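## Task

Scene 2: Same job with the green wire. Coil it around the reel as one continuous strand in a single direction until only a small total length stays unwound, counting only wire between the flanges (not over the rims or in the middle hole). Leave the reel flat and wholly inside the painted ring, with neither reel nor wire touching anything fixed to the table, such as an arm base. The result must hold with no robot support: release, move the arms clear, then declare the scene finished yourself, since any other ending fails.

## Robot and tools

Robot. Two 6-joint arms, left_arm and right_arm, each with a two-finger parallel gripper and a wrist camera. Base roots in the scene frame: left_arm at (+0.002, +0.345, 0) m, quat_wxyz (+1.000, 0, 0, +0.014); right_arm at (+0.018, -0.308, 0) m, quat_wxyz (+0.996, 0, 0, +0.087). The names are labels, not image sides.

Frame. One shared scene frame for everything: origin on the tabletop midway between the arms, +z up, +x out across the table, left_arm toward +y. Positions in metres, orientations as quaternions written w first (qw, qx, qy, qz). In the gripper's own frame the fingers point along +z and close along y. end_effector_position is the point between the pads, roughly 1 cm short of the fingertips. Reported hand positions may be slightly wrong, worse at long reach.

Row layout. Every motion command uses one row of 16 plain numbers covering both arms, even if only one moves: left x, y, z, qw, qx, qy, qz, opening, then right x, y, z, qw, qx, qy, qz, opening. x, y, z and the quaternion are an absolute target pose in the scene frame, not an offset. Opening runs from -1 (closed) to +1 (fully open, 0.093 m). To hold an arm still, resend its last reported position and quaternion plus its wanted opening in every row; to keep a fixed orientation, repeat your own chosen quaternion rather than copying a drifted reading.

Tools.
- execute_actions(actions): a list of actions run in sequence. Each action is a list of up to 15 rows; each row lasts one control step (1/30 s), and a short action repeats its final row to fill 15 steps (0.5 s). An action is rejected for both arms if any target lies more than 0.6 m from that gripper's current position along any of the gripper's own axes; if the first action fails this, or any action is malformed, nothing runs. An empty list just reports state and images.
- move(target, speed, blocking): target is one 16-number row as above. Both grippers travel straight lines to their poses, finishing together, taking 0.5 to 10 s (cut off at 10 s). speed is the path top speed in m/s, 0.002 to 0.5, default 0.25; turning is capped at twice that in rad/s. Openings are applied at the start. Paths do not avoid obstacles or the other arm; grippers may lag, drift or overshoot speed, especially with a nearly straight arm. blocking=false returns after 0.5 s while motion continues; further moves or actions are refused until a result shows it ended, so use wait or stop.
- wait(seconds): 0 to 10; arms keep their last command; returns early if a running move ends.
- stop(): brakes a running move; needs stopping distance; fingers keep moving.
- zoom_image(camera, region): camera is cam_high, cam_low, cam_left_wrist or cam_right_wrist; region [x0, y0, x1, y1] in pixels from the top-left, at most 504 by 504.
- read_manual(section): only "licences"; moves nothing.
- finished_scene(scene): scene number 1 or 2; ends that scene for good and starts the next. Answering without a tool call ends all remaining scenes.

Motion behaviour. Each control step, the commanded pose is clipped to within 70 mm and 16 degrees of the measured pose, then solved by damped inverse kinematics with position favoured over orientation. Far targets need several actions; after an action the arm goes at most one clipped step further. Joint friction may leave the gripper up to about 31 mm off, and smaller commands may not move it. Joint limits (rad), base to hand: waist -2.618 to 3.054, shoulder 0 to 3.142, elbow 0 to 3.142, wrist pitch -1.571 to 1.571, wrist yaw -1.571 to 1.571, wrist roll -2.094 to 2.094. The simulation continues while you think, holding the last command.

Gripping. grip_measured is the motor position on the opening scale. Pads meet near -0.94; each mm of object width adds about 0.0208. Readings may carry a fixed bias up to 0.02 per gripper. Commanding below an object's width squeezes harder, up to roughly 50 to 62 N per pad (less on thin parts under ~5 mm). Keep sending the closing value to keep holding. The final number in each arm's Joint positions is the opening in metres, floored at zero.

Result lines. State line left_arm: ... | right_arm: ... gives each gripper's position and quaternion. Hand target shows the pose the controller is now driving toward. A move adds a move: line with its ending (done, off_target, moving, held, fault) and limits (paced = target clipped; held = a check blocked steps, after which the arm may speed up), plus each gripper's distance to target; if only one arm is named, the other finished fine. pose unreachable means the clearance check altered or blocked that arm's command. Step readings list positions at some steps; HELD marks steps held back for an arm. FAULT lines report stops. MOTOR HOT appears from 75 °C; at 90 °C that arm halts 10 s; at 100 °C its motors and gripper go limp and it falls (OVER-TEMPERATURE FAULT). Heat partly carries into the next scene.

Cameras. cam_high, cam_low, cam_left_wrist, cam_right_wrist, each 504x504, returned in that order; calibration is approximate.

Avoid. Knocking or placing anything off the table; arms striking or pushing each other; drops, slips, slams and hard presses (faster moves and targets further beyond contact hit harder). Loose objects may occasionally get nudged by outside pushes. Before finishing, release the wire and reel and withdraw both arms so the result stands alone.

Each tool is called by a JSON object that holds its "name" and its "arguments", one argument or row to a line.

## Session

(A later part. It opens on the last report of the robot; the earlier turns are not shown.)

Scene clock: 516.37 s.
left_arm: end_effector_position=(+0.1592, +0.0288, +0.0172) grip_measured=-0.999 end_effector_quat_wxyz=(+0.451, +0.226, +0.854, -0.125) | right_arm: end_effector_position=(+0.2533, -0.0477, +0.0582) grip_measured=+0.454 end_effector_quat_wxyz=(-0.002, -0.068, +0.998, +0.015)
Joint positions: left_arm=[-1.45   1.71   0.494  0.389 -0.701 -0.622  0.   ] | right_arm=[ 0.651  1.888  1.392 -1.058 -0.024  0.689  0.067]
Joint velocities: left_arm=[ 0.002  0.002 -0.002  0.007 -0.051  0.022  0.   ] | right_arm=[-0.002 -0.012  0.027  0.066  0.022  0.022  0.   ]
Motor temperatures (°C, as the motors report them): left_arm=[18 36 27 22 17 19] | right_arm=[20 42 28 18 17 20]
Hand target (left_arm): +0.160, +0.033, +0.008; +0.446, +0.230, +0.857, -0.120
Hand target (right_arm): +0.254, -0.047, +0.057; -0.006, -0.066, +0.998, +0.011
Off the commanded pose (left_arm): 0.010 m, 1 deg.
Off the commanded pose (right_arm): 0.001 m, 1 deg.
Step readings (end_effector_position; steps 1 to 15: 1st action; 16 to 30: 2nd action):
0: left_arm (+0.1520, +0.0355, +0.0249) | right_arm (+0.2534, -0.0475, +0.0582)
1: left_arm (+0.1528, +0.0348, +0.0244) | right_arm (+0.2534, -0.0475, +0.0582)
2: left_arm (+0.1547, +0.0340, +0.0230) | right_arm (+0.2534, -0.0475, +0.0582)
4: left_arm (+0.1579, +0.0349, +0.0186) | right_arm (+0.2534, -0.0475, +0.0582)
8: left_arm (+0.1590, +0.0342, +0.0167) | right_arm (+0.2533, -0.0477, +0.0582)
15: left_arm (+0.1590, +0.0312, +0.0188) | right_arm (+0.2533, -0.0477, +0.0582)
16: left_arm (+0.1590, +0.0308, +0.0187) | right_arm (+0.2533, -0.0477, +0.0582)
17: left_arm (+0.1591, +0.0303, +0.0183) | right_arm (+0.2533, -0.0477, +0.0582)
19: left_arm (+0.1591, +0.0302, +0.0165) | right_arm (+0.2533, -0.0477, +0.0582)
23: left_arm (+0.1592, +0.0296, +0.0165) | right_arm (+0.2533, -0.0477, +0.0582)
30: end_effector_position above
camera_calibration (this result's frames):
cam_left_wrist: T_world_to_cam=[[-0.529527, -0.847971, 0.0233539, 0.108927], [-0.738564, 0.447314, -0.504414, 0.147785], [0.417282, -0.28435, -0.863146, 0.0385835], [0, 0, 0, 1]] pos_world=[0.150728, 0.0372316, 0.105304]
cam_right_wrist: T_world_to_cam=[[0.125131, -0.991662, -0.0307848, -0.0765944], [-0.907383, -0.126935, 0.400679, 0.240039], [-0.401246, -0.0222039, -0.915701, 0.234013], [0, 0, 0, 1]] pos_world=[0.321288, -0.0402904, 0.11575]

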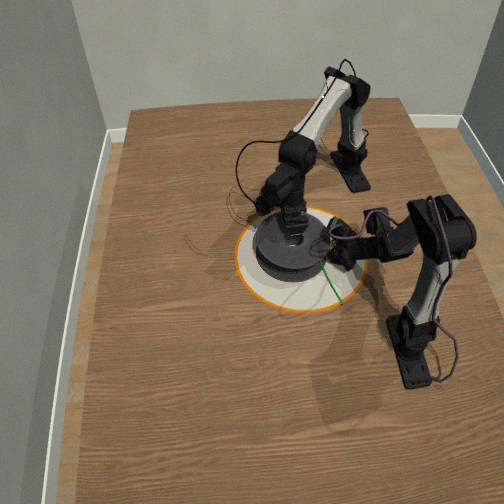

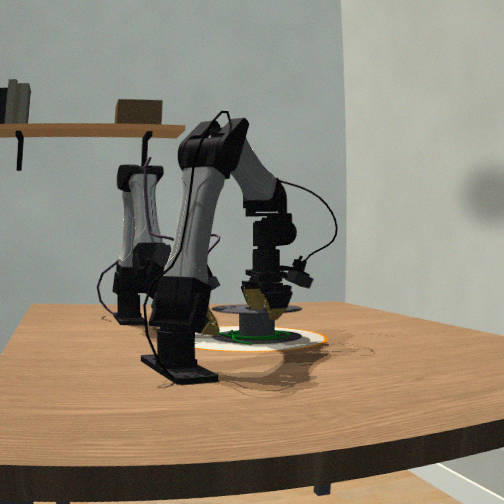

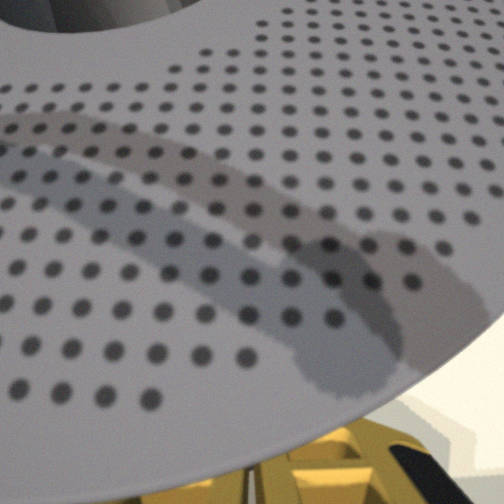

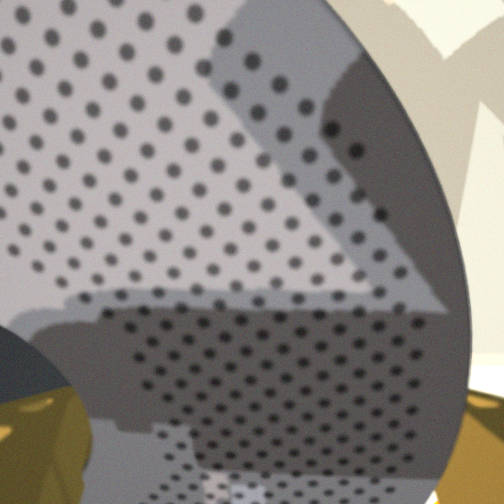

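{"name": "move", "arguments": {
  "target": [0.166,0.060,0.008,0.434,0.303,0.834,-0.158,-1,0.254,-0.0475,0.057,-0.006,-0.066,0.997,0.011,0.28],
  "speed": 0.02
}}

Scene clock: 521.53 s.
left_arm: end_effector_position=(+0.1649, +0.0449, +0.0156) grip_measured=-0.999 end_effector_quat_wxyz=(+0.442, +0.299, +0.827, -0.178) | right_arm: end_effector_position=(+0.2531, -0.0475, +0.0582) grip_measured=+0.454 end_effector_quat_wxyz=(-0.003, -0.065, +0.998, +0.015)
Joint positions: left_arm=[-1.326  1.643  0.31   0.674 -0.469 -0.372  0.   ] | right_arm=[ 0.651  1.888  1.392 -1.058 -0.026  0.694  0.067]
Joint velocities: left_arm=[ 0.017 -0.017 -0.017  0.007  0.066 -0.022  0.   ] | right_arm=[ 0.002  0.007 -0.007 -0.022  0.051 -0.007 -0.001]
Motor temperatures (°C, as the motors report them): left_arm=[18 35 27 23 17 19] | right_arm=[20 42 28 18 17 20]
Hand target (left_arm): +0.166, +0.059, +0.008; +0.434, +0.303, +0.833, -0.159
Hand target (right_arm): +0.254, -0.048, +0.057; -0.006, -0.066, +0.998, +0.011
Off the commanded pose (left_arm): 0.017 m, 3 deg.
Off the commanded pose (right_arm): 0.002 m, 1 deg.
move: off_target (left_arm)
camera_calibration (this result's frames):
cam_left_wrist: T_world_to_cam=[[-0.677807, -0.733979, 0.0430516, 0.14465], [-0.642178, 0.562485, -0.520786, 0.123233], [0.35803, -0.380639, -0.852601, 0.0533742], [0, 0, 0, 1]] pos_world=[0.158073, 0.0571697, 0.103457]
cam_right_wrist: T_world_to_cam=[[0.120201, -0.992236, -0.0319338, -0.0751102], [-0.90749, -0.122863, 0.401704, 0.240048], [-0.402509, -0.0193054, -0.915213, 0.234376], [0, 0, 0, 1]] pos_world=[0.321208, -0.0405094, 0.115677]

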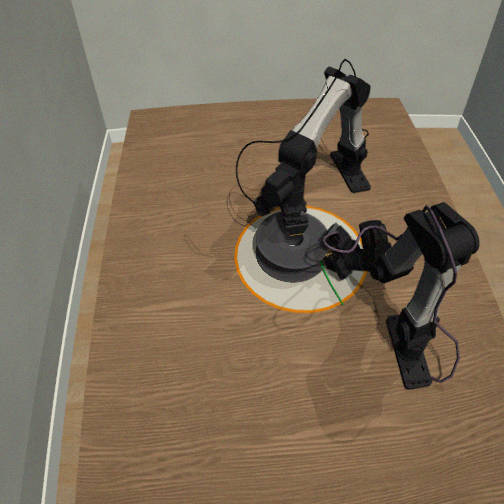

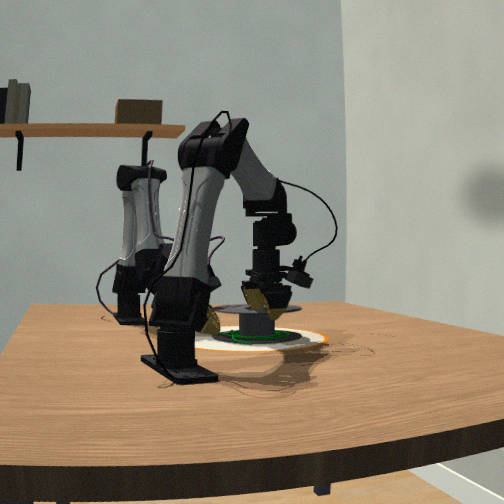

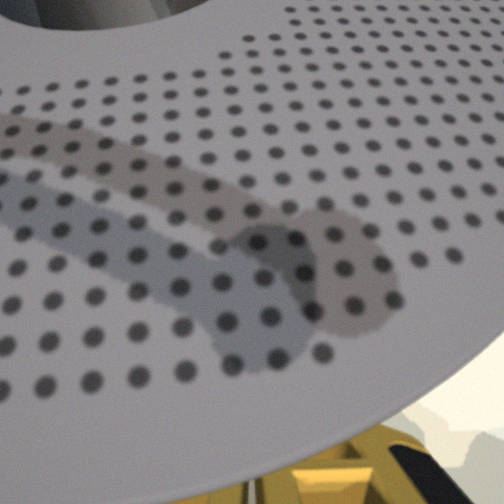

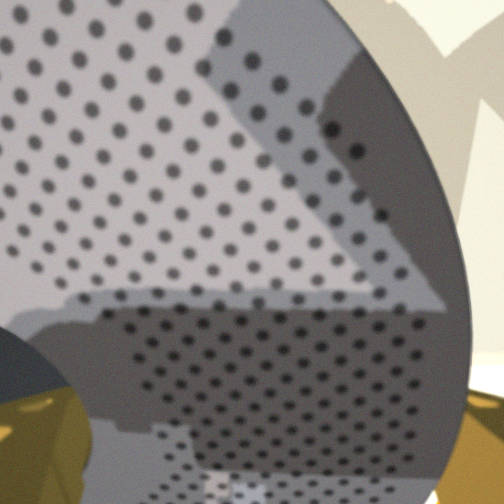

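{"name": "move", "arguments": {
  "target": [0.180,0.080,0.009,0.415,0.389,0.797,-0.202,-1,0.254,-0.0475,0.057,-0.006,-0.066,0.997,0.011,0.28],
  "speed": 0.02
}}

{"name": "zoom_image", "arguments": {
  "camera": "cam_high",
  "region": [250,200,390,320]
}}

Scene clock: 527.30 s.
left_arm: end_effector_position=(+0.1798, +0.0663, +0.0158) grip_measured=-0.999 end_effector_quat_wxyz=(+0.423, +0.389, +0.789, -0.218) | right_arm: end_effector_position=(+0.2533, -0.0477, +0.0582) grip_measured=+0.454 end_effector_quat_wxyz=(-0.002, -0.064, +0.998, +0.015)
Joint positions: left_arm=[-1.081  1.577  0.201  0.793 -0.099 -0.083  0.   ] | right_arm=[ 0.651  1.888  1.392 -1.058 -0.024  0.697  0.067]
Joint velocities: left_arm=[ 0.012 -0.012 -0.022 -0.007 -0.007 -0.007  0.   ] | right_arm=[-0.012  0.007 -0.012  0.007  0.037  0.022  0.   ]
Motor temperatures (°C, as the motors report them): left_arm=[18 34 26 23 17 19] | right_arm=[20 42 28 18 17 20]
Hand target (left_arm): +0.180, +0.079, +0.009; +0.415, +0.389, +0.797, -0.203
Hand target (right_arm): +0.254, -0.048, +0.057; -0.006, -0.066, +0.998, +0.011
Off the commanded pose (left_arm): 0.015 m, 2 deg.
Off the commanded pose (right_arm): 0.001 m, 1 deg.
move: off_target (left_arm)
camera_calibration (this result's frames):
cam_left_wrist: T_world_to_cam=[[-0.819671, -0.572133, 0.0283331, 0.185457], [-0.501186, 0.692319, -0.51914, 0.0867913], [0.277402, -0.439725, -0.854219, 0.0747812], [0, 0, 0, 1]] pos_world=[0.174768, 0.0789019, 0.103682]
cam_right_wrist: T_world_to_cam=[[0.117937, -0.992544, -0.0307655, -0.0748154], [-0.908194, -0.12034, 0.400876, 0.240547], [-0.401589, -0.0193371, -0.915616, 0.234232], [0, 0, 0, 1]] pos_world=[0.321352, -0.0407807, 0.115735]

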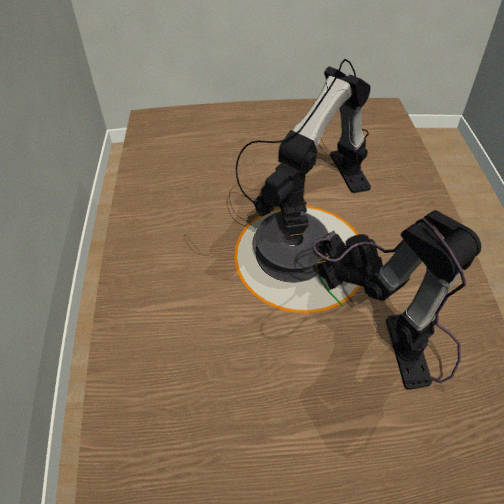

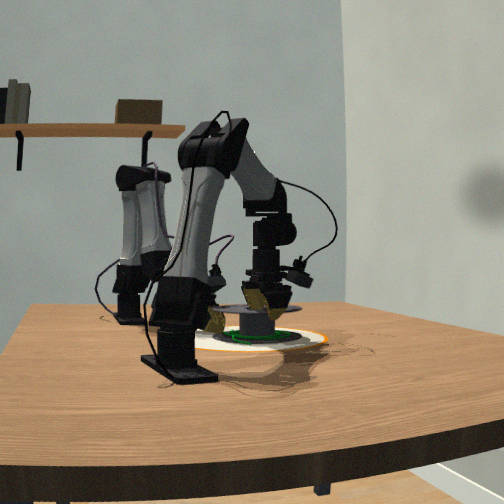

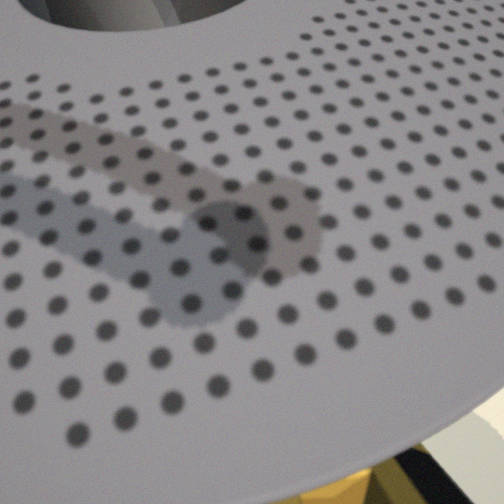

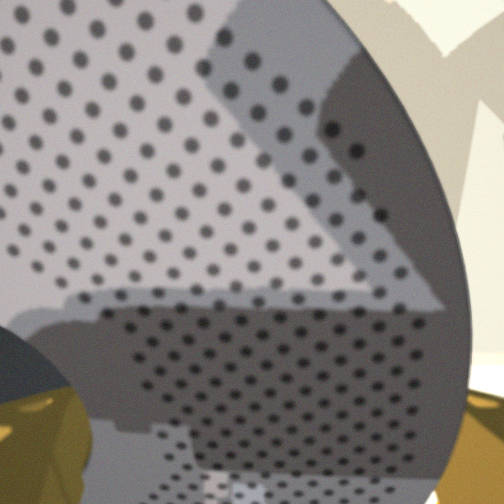

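Region (250, 200, 390, 320) of cam_high's 504x504 image, scaled by 3.600, with more detail than that image has; it fills the top 432 rows of this view, and the rest is white.

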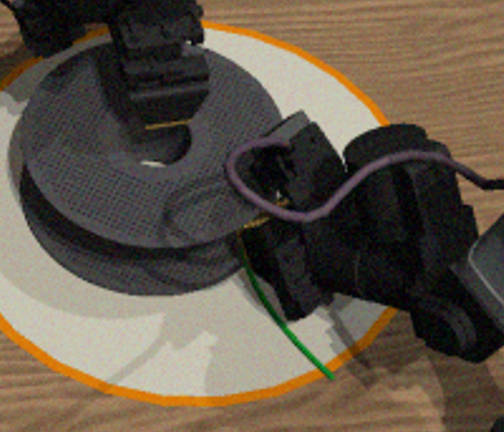

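{"name": "move", "arguments": {
  "target": [0.200,0.096,0.009,0.384,0.493,0.737,-0.257,-1,0.254,-0.0475,0.057,-0.006,-0.066,0.997,0.011,0.28],
  "speed": 0.02
}}

{"name": "zoom_image", "arguments": {
  "camera": "cam_high",
  "region": [230,200,390,330]
}}

Scene clock: 534.47 s.
left_arm: end_effector_position=(+0.1969, +0.0888, +0.0159) grip_measured=-0.999 end_effector_quat_wxyz=(+0.400, +0.495, +0.722, -0.270) | right_arm: end_effector_position=(+0.2533, -0.0477, +0.0582) grip_measured=+0.454 end_effector_quat_wxyz=(-0.002, -0.063, +0.998, +0.015)
Joint positions: left_arm=[-0.742  1.577  0.201  0.758  0.4    0.278  0.   ] | right_arm=[ 0.651  1.888  1.392 -1.058 -0.024  0.698  0.067]
Joint velocities: left_arm=[ 0.012 -0.017  0.022 -0.037  0.007  0.007  0.   ] | right_arm=[-0.007 -0.002 -0.012  0.022 -0.007 -0.066  0.001]
Motor temperatures (°C, as the motors report them): left_arm=[18 33 26 24 17 19] | right_arm=[20 42 28 18 17 20]
Hand target (left_arm): +0.199, +0.095, +0.010; +0.386, +0.492, +0.737, -0.258
Hand target (right_arm): +0.254, -0.048, +0.057; -0.006, -0.066, +0.998, +0.011
Off the commanded pose (left_arm): 0.010 m, 3 deg.
Off the commanded pose (right_arm): 0.001 m, 1 deg.
move: off_target (left_arm)
camera_calibration (this result's frames):
cam_left_wrist: T_world_to_cam=[[-0.943813, -0.330431, 0.00572273, 0.215691], [-0.282541, 0.797799, -0.532623, 0.0276696], [0.17143, -0.504313, -0.846333, 0.106532], [0, 0, 0, 1]] pos_world=[0.193127, 0.102922, 0.103665]
cam_right_wrist: T_world_to_cam=[[0.116422, -0.992723, -0.0307613, -0.0744404], [-0.908359, -0.118951, 0.400917, 0.240653], [-0.401659, -0.0187333, -0.915598, 0.234277], [0, 0, 0, 1]] pos_world=[0.321365, -0.040884, 0.115732]

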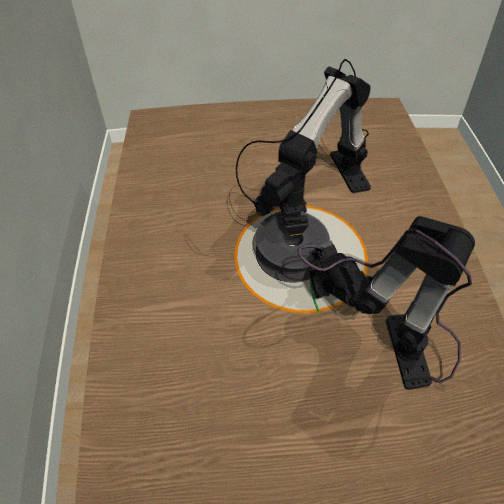

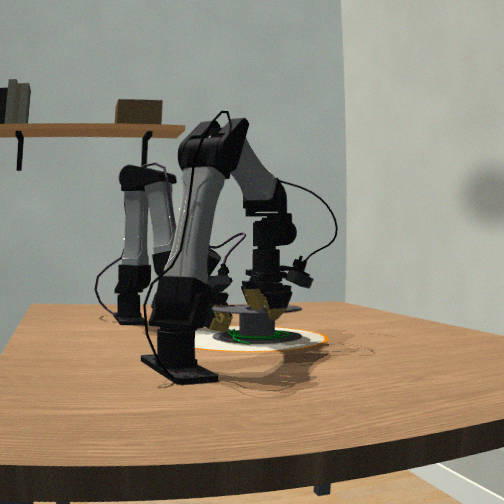

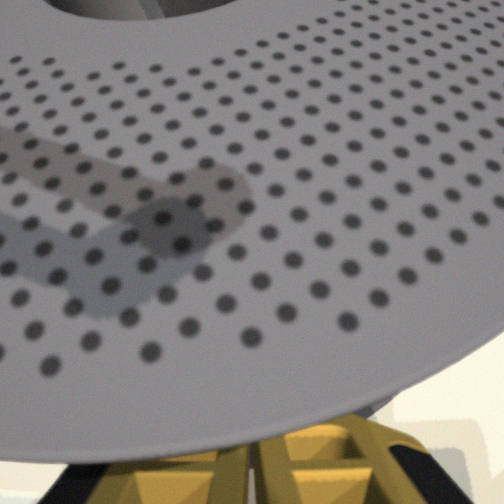

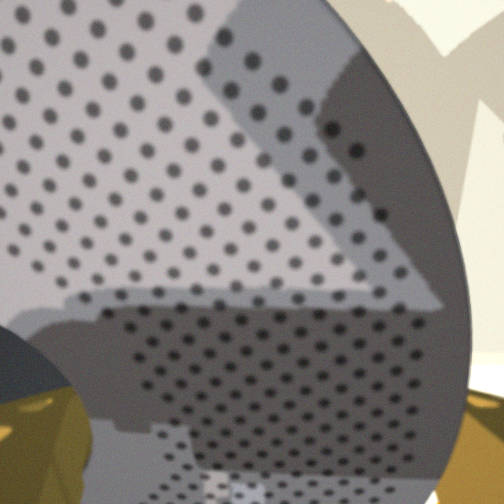

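Region (230, 200, 390, 330) of cam_high's 504x504 image, scaled by 3.150, with more detail than that image has; it fills the top 410 rows of this view, and the rest is white.

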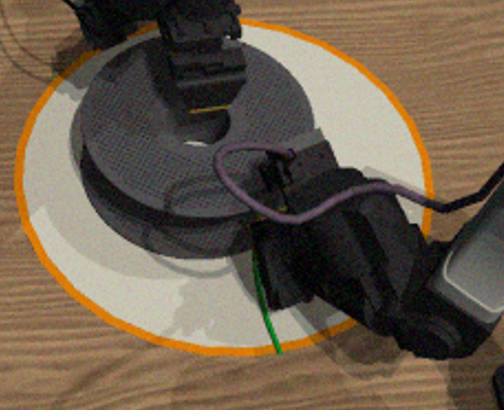

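{"name": "move", "arguments": {
  "target": [0.228,0.098,0.009,0.327,0.627,0.627,-0.327,-1,0.254,-0.0475,0.057,-0.006,-0.066,0.997,0.011,0.28],
  "speed": 0.02
}}

{"name": "zoom_image", "arguments": {
  "camera": "cam_high",
  "region": [230,200,390,330]
}}

Scene clock: 544.50 s.
left_arm: end_effector_position=(+0.2215, +0.0916, +0.0210) grip_measured=-0.999 end_effector_quat_wxyz=(+0.342, +0.629, +0.610, -0.339) | right_arm: end_effector_position=(+0.2533, -0.0476, +0.0582) grip_measured=+0.454 end_effector_quat_wxyz=(-0.002, -0.063, +0.998, +0.015)
Joint positions: left_arm=[-0.492  1.705  0.53   0.209  0.862  0.853  0.   ] | right_arm=[ 0.651  1.888  1.392 -1.057 -0.024  0.699  0.067]
Joint velocities: left_arm=[-0.017 -0.022 -0.012 -0.051 -0.037 -0.022  0.   ] | right_arm=[-0.007  0.002 -0.007 -0.051 -0.022  0.066  0.   ]
Motor temperatures (°C, as the motors report them): left_arm=[18 31 26 24 17 19] | right_arm=[20 43 28 18 17 20]
Hand target (left_arm): +0.227, +0.097, +0.011; +0.328, +0.625, +0.627, -0.328
Hand target (right_arm): +0.254, -0.047, +0.057; -0.006, -0.066, +0.998, +0.011
Off the commanded pose (left_arm): 0.015 m, 3 deg.
Off the commanded pose (right_arm): 0.001 m, 1 deg.
move: off_target (left_arm)
camera_calibration (this result's frames):
cam_left_wrist: T_world_to_cam=[[-0.998257, 0.0588144, -0.00490073, 0.216435], [0.0524525, 0.846075, -0.530476, -0.0435254], [-0.0270532, -0.529809, -0.847686, 0.154366], [0, 0, 0, 1]] pos_world=[0.222517, 0.105881, 0.108825]
cam_right_wrist: T_world_to_cam=[[0.115293, -0.992847, -0.0310064, -0.0740859], [-0.908585, -0.118021, 0.40068, 0.240832], [-0.401473, -0.0180237, -0.915693, 0.234297], [0, 0, 0, 1]] pos_world=[0.321422, -0.0409097, 0.115751]

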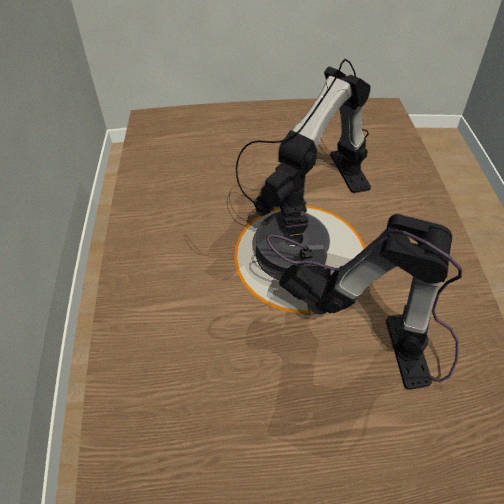

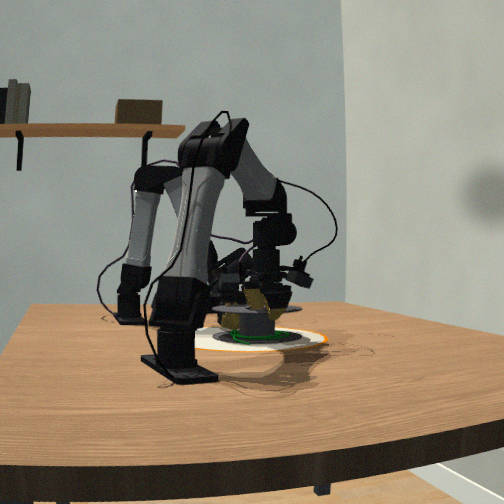

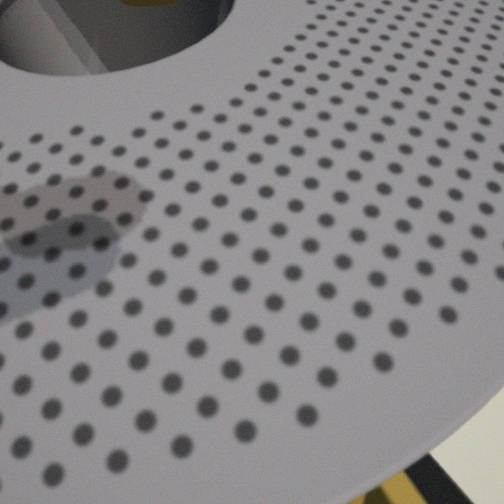

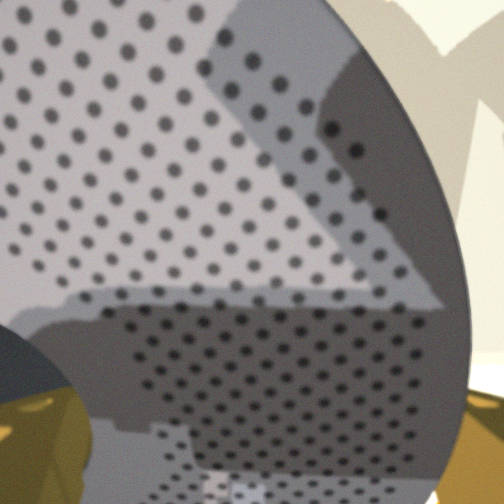

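Region (230, 200, 390, 330) of cam_high's 504x504 image, scaled by 3.150, with more detail than that image has; it fills the top 410 rows of this view, and the rest is white.

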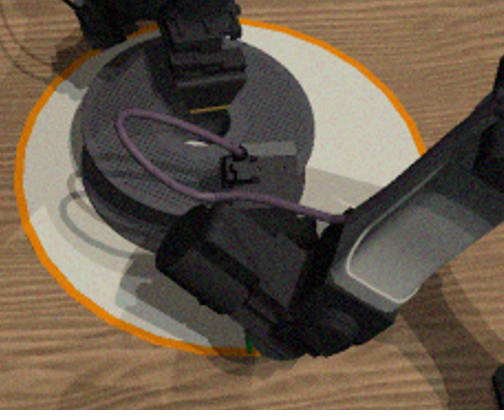

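{"name": "execute_actions", "arguments": {
  "actions": [
    [[0.220,0.105,0.034,0.327,0.627,0.627,-0.327,-1,0.254,-0.0475,0.057,-0.006,-0.066,0.997,0.011,0.28]],
    [[0.218,0.135,0.050,0.327,0.627,0.627,-0.327,-1,0.254,-0.0475,0.057,-0.006,-0.066,0.997,0.011,0.28]],
    [[0.215,0.160,0.060,0.327,0.627,0.627,-0.327,-1,0.254,-0.0475,0.057,-0.006,-0.066,0.997,0.011,0.28]]
  ]
}}

Scene clock: 546.37 s.
left_arm: end_effector_position=(+0.2126, +0.1597, +0.0504) grip_measured=-0.999 end_effector_quat_wxyz=(+0.319, +0.624, +0.634, -0.326) | right_arm: end_effector_position=(+0.2532, -0.0477, +0.0582) grip_measured=+0.454 end_effector_quat_wxyz=(-0.002, -0.063, +0.998, +0.015)
Joint positions: left_arm=[-0.252  1.483  0.572 -0.362  0.913  1.182  0.   ] | right_arm=[ 0.651  1.888  1.392 -1.058 -0.025  0.698  0.067]
Joint velocities: left_arm=[-0.032  0.002  0.007 -0.11   0.022  0.11   0.   ] | right_arm=[ 0.002  0.007 -0.017 -0.051 -0.095  0.037 -0.   ]
Motor temperatures (°C, as the motors report them): left_arm=[18 31 27 24 17 19] | right_arm=[20 42 28 18 17 20]
Hand target (left_arm): +0.216, +0.159, +0.060; +0.328, +0.626, +0.627, -0.327
Hand target (right_arm): +0.254, -0.048, +0.057; -0.006, -0.066, +0.998, +0.011
Off the commanded pose (left_arm): 0.010 m, 1 deg.
Off the commanded pose (right_arm): 0.001 m, 1 deg.
Step readings (end_effector_position; steps 1 to 15: 1st action; 16 to 30: 2nd action; 31 to 45: 3rd action):
0: left_arm (+0.2214, +0.0916, +0.0210) | right_arm (+0.2533, -0.0476, +0.0582)
1: left_arm (+0.2206, +0.0926, +0.0224) | right_arm (+0.2533, -0.0476, +0.0582)
2: left_arm (+0.2198, +0.0948, +0.0249) | right_arm (+0.2533, -0.0477, +0.0582)
4: left_arm (+0.2206, +0.0981, +0.0307) | right_arm (+0.2532, -0.0477, +0.0582)
8: left_arm (+0.2176, +0.1017, +0.0303) | right_arm (+0.2532, -0.0477, +0.0582)
15: left_arm (+0.2132, +0.1042, +0.0268) | right_arm (+0.2532, -0.0477, +0.0582)
16: left_arm (+0.2135, +0.1075, +0.0281) | right_arm (+0.2532, -0.0477, +0.0582)
17: left_arm (+0.2161, +0.1143, +0.0314) | right_arm (+0.2532, -0.0477, +0.0582)
19: left_arm (+0.2242, +0.1262, +0.0393) | right_arm (+0.2532, -0.0477, +0.0582)
23: left_arm (+0.2239, +0.1331, +0.0434) | right_arm (+0.2532, -0.0477, +0.0582)
30: left_arm (+0.2157, +0.1352, +0.0407) | right_arm (+0.2532, -0.0477, +0.0582)
31: left_arm (+0.2152, +0.1379, +0.0416) | right_arm (+0.2532, -0.0477, +0.0582)
32: left_arm (+0.2162, +0.1440, +0.0434) | right_arm (+0.2532, -0.0477, +0.0582)
34: left_arm (+0.2202, +0.1544, +0.0473) | right_arm (+0.2532, -0.0477, +0.0582)
38: left_arm (+0.2192, +0.1590, +0.0507) | right_arm (+0.2532, -0.0477, +0.0582)
45: end_effector_position above
camera_calibration (this result's frames):
cam_left_wrist: T_world_to_cam=[[-0.999175, 0.0272295, 0.0301291, 0.207097], [0.009405, 0.876889, -0.4806, -0.0833903], [-0.0395064, -0.479921, -0.876422, 0.211252], [0, 0, 0, 1]] pos_world=[0.216057, 0.168869, 0.138829]
cam_right_wrist: T_world_to_cam=[[0.116033, -0.992768, -0.0308015, -0.074353], [-0.908183, -0.118601, 0.40142, 0.240493], [-0.40217, -0.0186044, -0.915376, 0.234355], [0, 0, 0, 1]] pos_world=[0.321289, -0.0409325, 0.115694]

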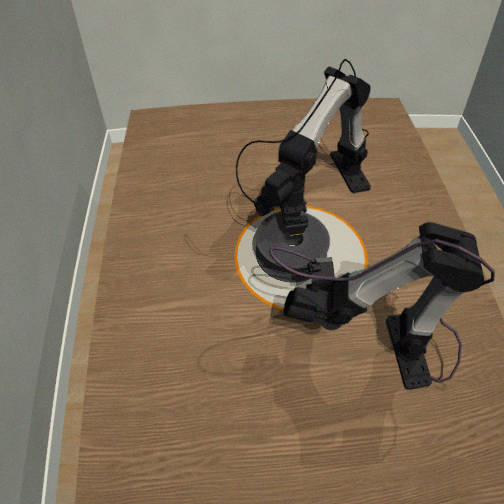

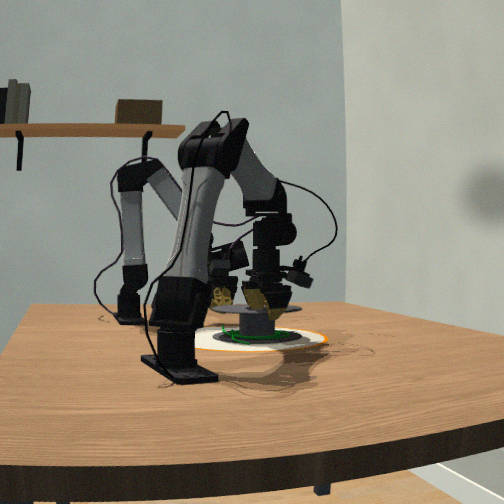

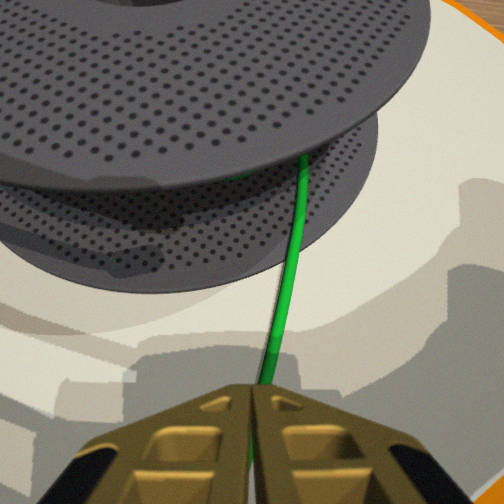

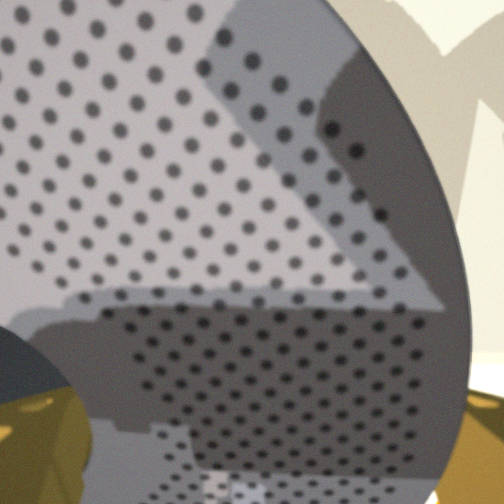

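{"name": "move", "arguments": {
  "target": [0.215,0.215,0.075,0.327,0.627,0.627,-0.327,-1,0.254,-0.0475,0.057,-0.006,-0.066,0.997,0.011,0.28],
  "speed": 0.1
}}

Scene clock: 552.97 s.
left_arm: end_effector_position=(+0.2135, +0.2135, +0.0722) grip_measured=-0.999 end_effector_quat_wxyz=(+0.327, +0.631, +0.627, -0.319) | right_arm: end_effector_position=(+0.2532, -0.0477, +0.0582) grip_measured=+0.454 end_effector_quat_wxyz=(-0.002, -0.063, +0.998, +0.015)
Joint positions: left_arm=[-0.     1.483  0.692 -0.804  0.948  1.617  0.   ] | right_arm=[ 0.651  1.888  1.392 -1.058 -0.025  0.698  0.067]
Joint velocities: left_arm=[ 0.002 -0.002 -0.017 -0.066 -0.022  0.081  0.   ] | right_arm=[-0.007  0.002 -0.007  0.066 -0.007 -0.051 -0.001]
Motor temperatures (°C, as the motors report them): left_arm=[18 31 27 23 17 19] | right_arm=[20 42 28 18 17 20]
Hand target (left_arm): +0.217, +0.214, +0.075; +0.329, +0.626, +0.628, -0.325
Hand target (right_arm): +0.254, -0.048, +0.057; -0.006, -0.066, +0.998, +0.011
Off the commanded pose (left_arm): 0.004 m, 1 deg.
Off the commanded pose (right_arm): 0.001 m, 1 deg.
move: done
camera_calibration (this result's frames):
cam_left_wrist: T_world_to_cam=[[-0.999358, 0.0357886, 0.00152028, 0.206154], [0.0306399, 0.876032, -0.481279, -0.12438], [-0.0185561, -0.480923, -0.876566, 0.251949], [0, 0, 0, 1]] pos_world=[0.214507, 0.222751, 0.160675]
cam_right_wrist: T_world_to_cam=[[0.116033, -0.992768, -0.0308015, -0.074353], [-0.908183, -0.118601, 0.40142, 0.240493], [-0.40217, -0.0186044, -0.915376, 0.234355], [0, 0, 0, 1]] pos_world=[0.321289, -0.0409325, 0.115694]

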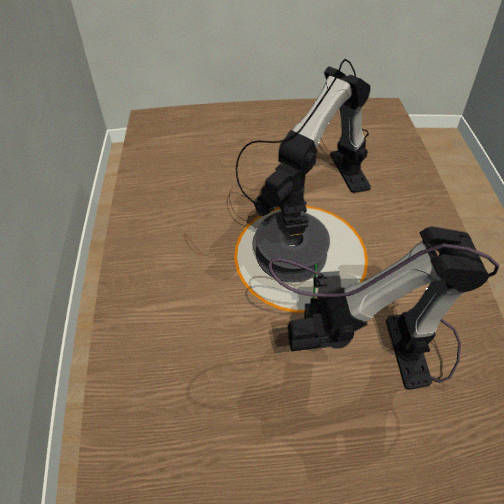

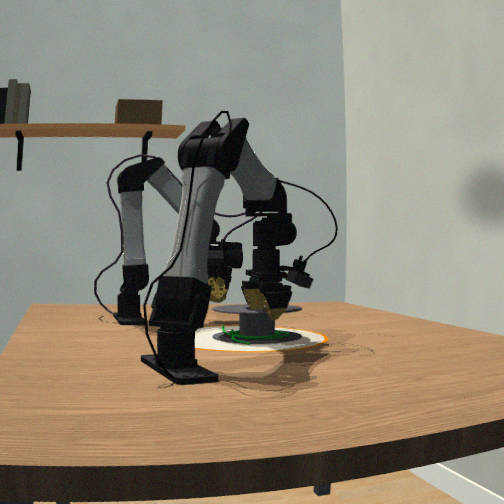

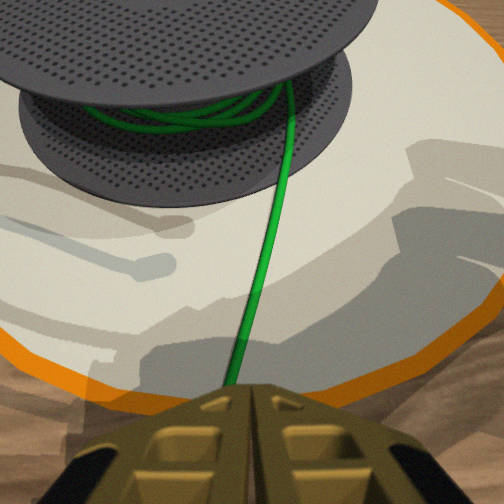

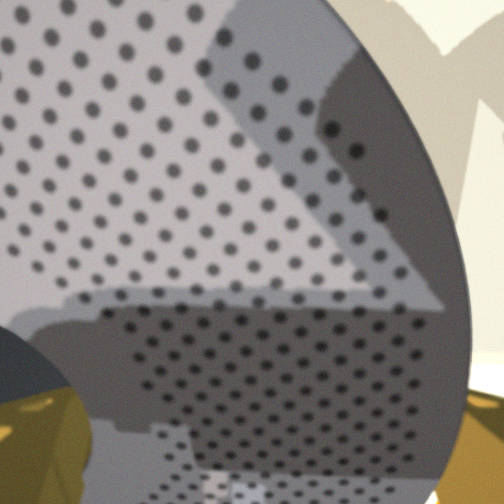

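{"name": "zoom_image", "arguments": {
  "camera": "cam_high",
  "region": [230,210,390,370]
}}

Region (230, 210, 390, 370) of cam_high's 504x504 image, scaled by 3.150, with more detail than that image has.

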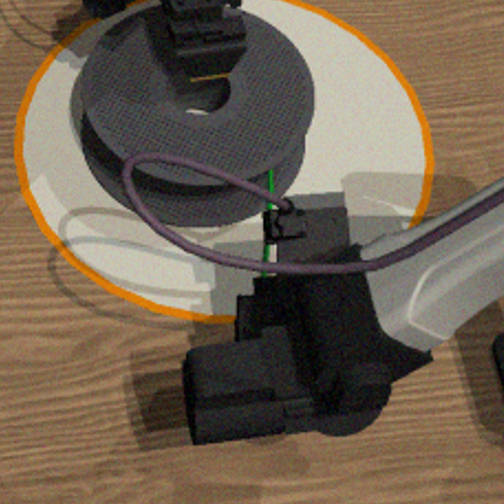

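{"name": "move", "arguments": {
  "target": [0.222,0.205,0.05,0.278,0.708,0.534,-0.369,-0.2,0.254,-0.0475,0.057,-0.006,-0.066,0.997,0.011,0.28],
  "speed": 0.06
}}

Scene clock: 558.83 s.
left_arm: end_effector_position=(+0.2226, +0.2058, +0.0524) grip_measured=-0.202 end_effector_quat_wxyz=(+0.289, +0.704, +0.538, -0.362) | right_arm: end_effector_position=(+0.2532, -0.0477, +0.0582) grip_measured=+0.454 end_effector_quat_wxyz=(-0.002, -0.063, +0.998, +0.015)
Joint positions: left_arm=[-0.046  1.785  0.895 -0.995  0.927  1.976  0.036] | right_arm=[ 0.651  1.888  1.392 -1.058 -0.025  0.698  0.067]
Joint velocities: left_arm=[ 0.007 -0.012 -0.002 -0.051  0.007  0.022 -0.001] | right_arm=[-0.012 -0.002  0.012 -0.037  0.037  0.007  0.001]
Motor temperatures (°C, as the motors report them): left_arm=[18 30 27 22 17 19] | right_arm=[20 42 29 18 17 20]
Hand target (left_arm): +0.222, +0.205, +0.051; +0.278, +0.707, +0.536, -0.368
Hand target (right_arm): +0.254, -0.048, +0.057; -0.006, -0.066, +0.998, +0.011
Off the commanded pose (left_arm): 0.003 m, 2 deg.
Off the commanded pose (right_arm): 0.001 m, 1 deg.
move: done
camera_calibration (this result's frames):
cam_left_wrist: T_world_to_cam=[[-0.957315, 0.289038, -0.00242687, 0.154288], [0.25237, 0.831714, -0.494532, -0.167025], [-0.14092, -0.474035, -0.869156, 0.256449], [0, 0, 0, 1]] pos_world=[0.225993, 0.215887, 0.140669]
cam_right_wrist: T_world_to_cam=[[0.116033, -0.992768, -0.0308015, -0.074353], [-0.908183, -0.118601, 0.40142, 0.240493], [-0.40217, -0.0186044, -0.915376, 0.234355], [0, 0, 0, 1]] pos_world=[0.321289, -0.0409325, 0.115694]

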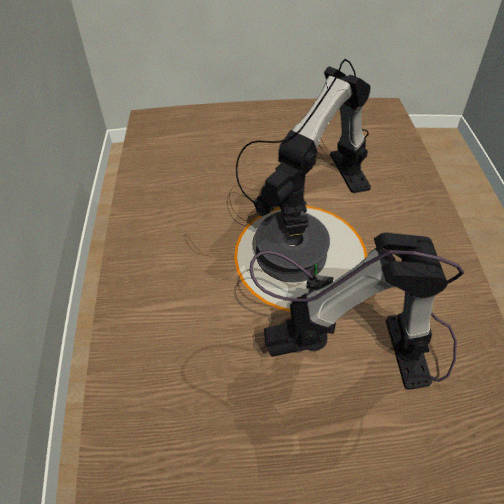

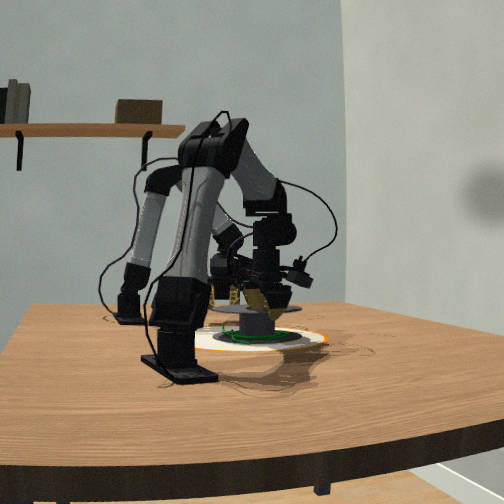

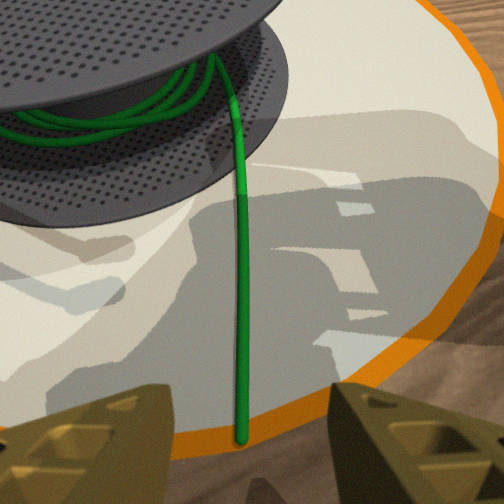

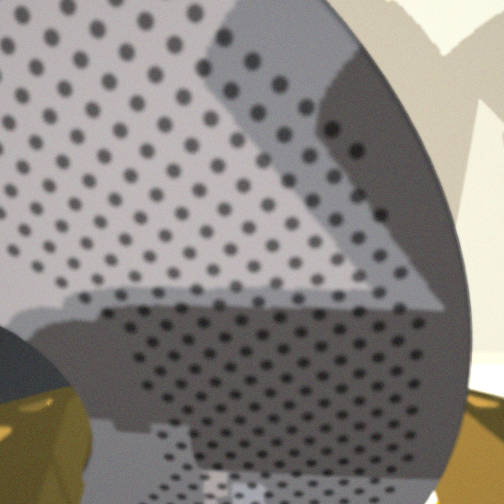

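{"name": "execute_actions", "arguments": {
  "actions": []
}}

Scene clock: 561.10 s.
left_arm: end_effector_position=(+0.2220, +0.2059, +0.0525) grip_measured=-0.202 end_effector_quat_wxyz=(+0.288, +0.705, +0.537, -0.363) | right_arm: end_effector_position=(+0.2532, -0.0477, +0.0582) grip_measured=+0.454 end_effector_quat_wxyz=(-0.002, -0.063, +0.998, +0.015)
Joint positions: left_arm=[-0.046  1.785  0.895 -0.998  0.927  1.981  0.036] | right_arm=[ 0.651  1.888  1.392 -1.058 -0.025  0.698  0.067]
Joint velocities: left_arm=[-0.022 -0.007  0.002  0.022  0.066  0.037  0.001] | right_arm=[ 0.002 -0.007  0.007 -0.037 -0.007  0.037 -0.001]
Motor temperatures (°C, as the motors report them): left_arm=[18 30 27 22 17 19] | right_arm=[20 42 29 18 17 20]
Hand target (left_arm): +0.222, +0.205, +0.051; +0.278, +0.707, +0.536, -0.368
Hand target (right_arm): +0.254, -0.048, +0.057; -0.006, -0.066, +0.998, +0.011
Off the commanded pose (left_arm): 0.003 m, 1 deg.
Off the commanded pose (right_arm): 0.001 m, 1 deg.
camera_calibration (this result's frames):
cam_left_wrist: T_world_to_cam=[[-0.956586, 0.291441, -0.00246754, 0.153059], [0.254416, 0.830871, -0.4949, -0.167111], [-0.142184, -0.474042, -0.868946, 0.25678], [0, 0, 0, 1]] pos_world=[0.225439, 0.215965, 0.140803]
cam_right_wrist: T_world_to_cam=[[0.116033, -0.992768, -0.0308015, -0.074353], [-0.908183, -0.118601, 0.40142, 0.240493], [-0.40217, -0.0186044, -0.915376, 0.234355], [0, 0, 0, 1]] pos_world=[0.321289, -0.0409325, 0.115694]

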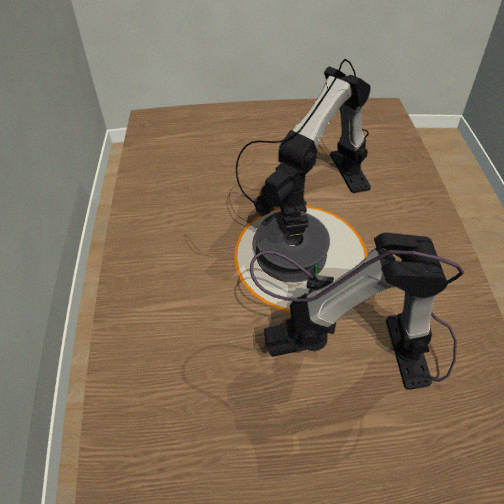

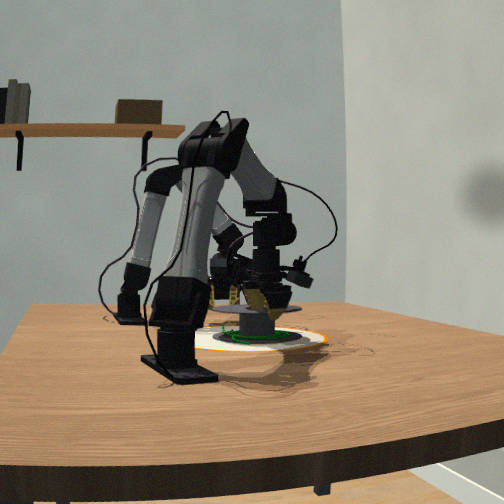

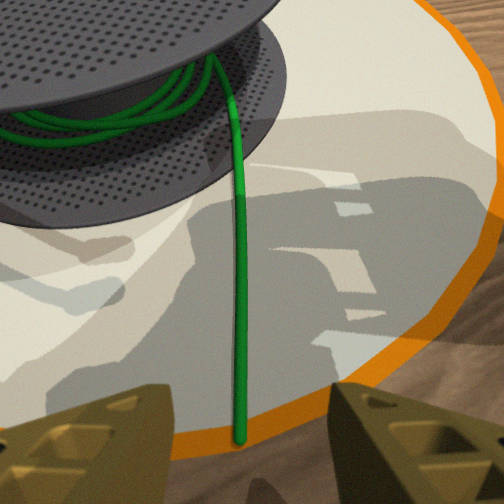

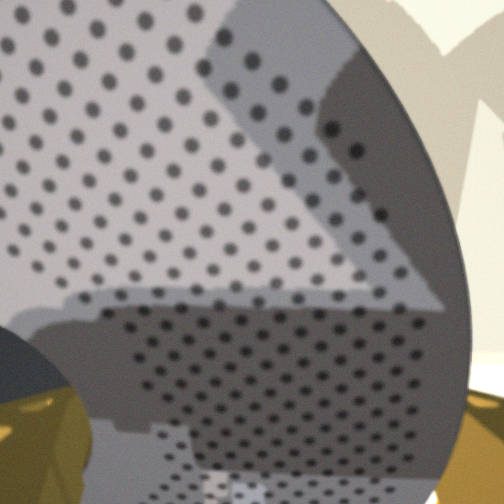

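{"name": "move", "arguments": {
  "target": [0.2215,0.196,0.025,0.278,0.708,0.534,-0.369,-0.2,0.254,-0.0475,0.057,-0.006,-0.066,0.997,0.011,0.28],
  "speed": 0.08
}}

Scene clock: 564.03 s.
left_arm: end_effector_position=(+0.2251, +0.1979, +0.0320) grip_measured=-0.202 end_effector_quat_wxyz=(+0.284, +0.710, +0.533, -0.363) | right_arm: end_effector_position=(+0.2532, -0.0477, +0.0582) grip_measured=+0.454 end_effector_quat_wxyz=(-0.002, -0.063, +0.998, +0.015)
Joint positions: left_arm=[-0.08   1.847  0.879 -0.892  0.927  1.946  0.036] | right_arm=[ 0.651  1.888  1.392 -1.058 -0.025  0.698  0.067]
Joint velocities: left_arm=[ 0.007 -0.002 -0.007  0.051  0.037 -0.022 -0.001] | right_arm=[-0.007 -0.012  0.007 -0.037 -0.037 -0.11  -0.002]
Motor temperatures (°C, as the motors report them): left_arm=[18 29 27 22 17 19] | right_arm=[20 42 29 18 17 20]
Hand target (left_arm): +0.221, +0.196, +0.025; +0.278, +0.708, +0.534, -0.369
Hand target (right_arm): +0.254, -0.048, +0.057; -0.006, -0.066, +0.998, +0.011
Off the commanded pose (left_arm): 0.008 m, 1 deg.
Off the commanded pose (right_arm): 0.001 m, 1 deg.
move: done
camera_calibration (this result's frames):
cam_left_wrist: T_world_to_cam=[[-0.952157, 0.305606, -0.00126905, 0.154528], [0.267069, 0.830057, -0.489571, -0.174301], [-0.148562, -0.466488, -0.871962, 0.235669], [0, 0, 0, 1]] pos_world=[0.228697, 0.207392, 0.120358]
cam_right_wrist: T_world_to_cam=[[0.116033, -0.992768, -0.0308015, -0.074353], [-0.908183, -0.118601, 0.40142, 0.240493], [-0.40217, -0.0186044, -0.915376, 0.234355], [0, 0, 0, 1]] pos_world=[0.321289, -0.0409325, 0.115694]

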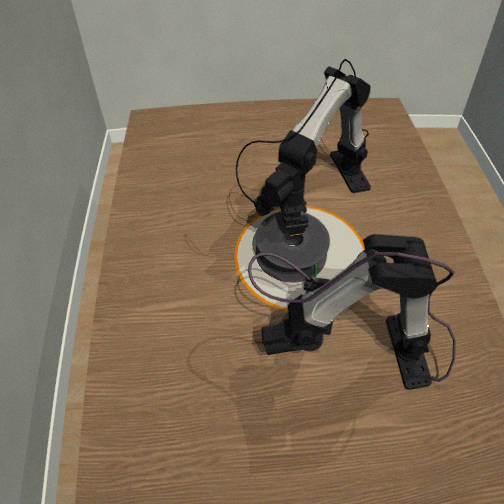

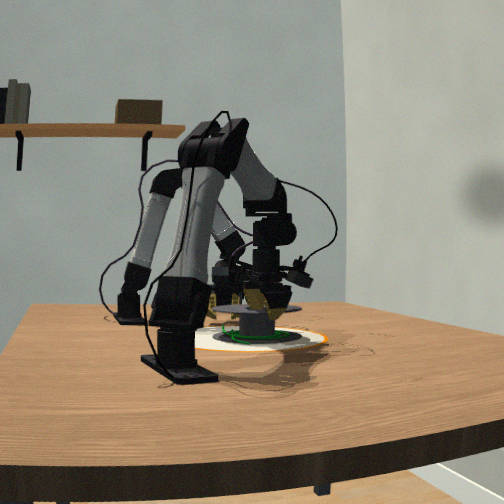

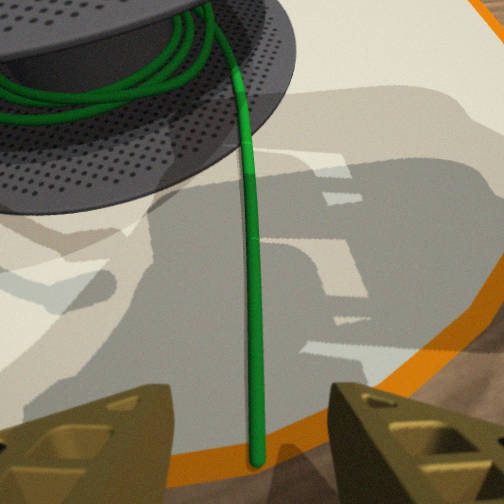

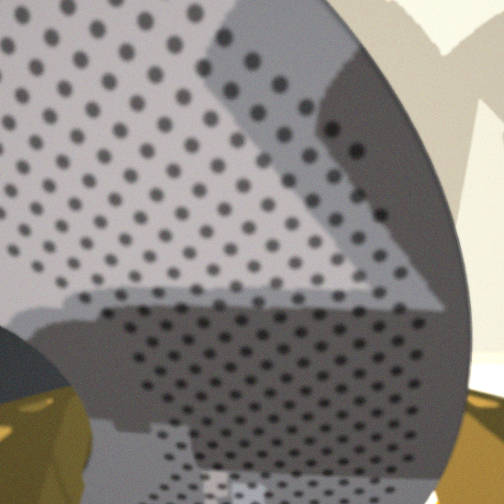

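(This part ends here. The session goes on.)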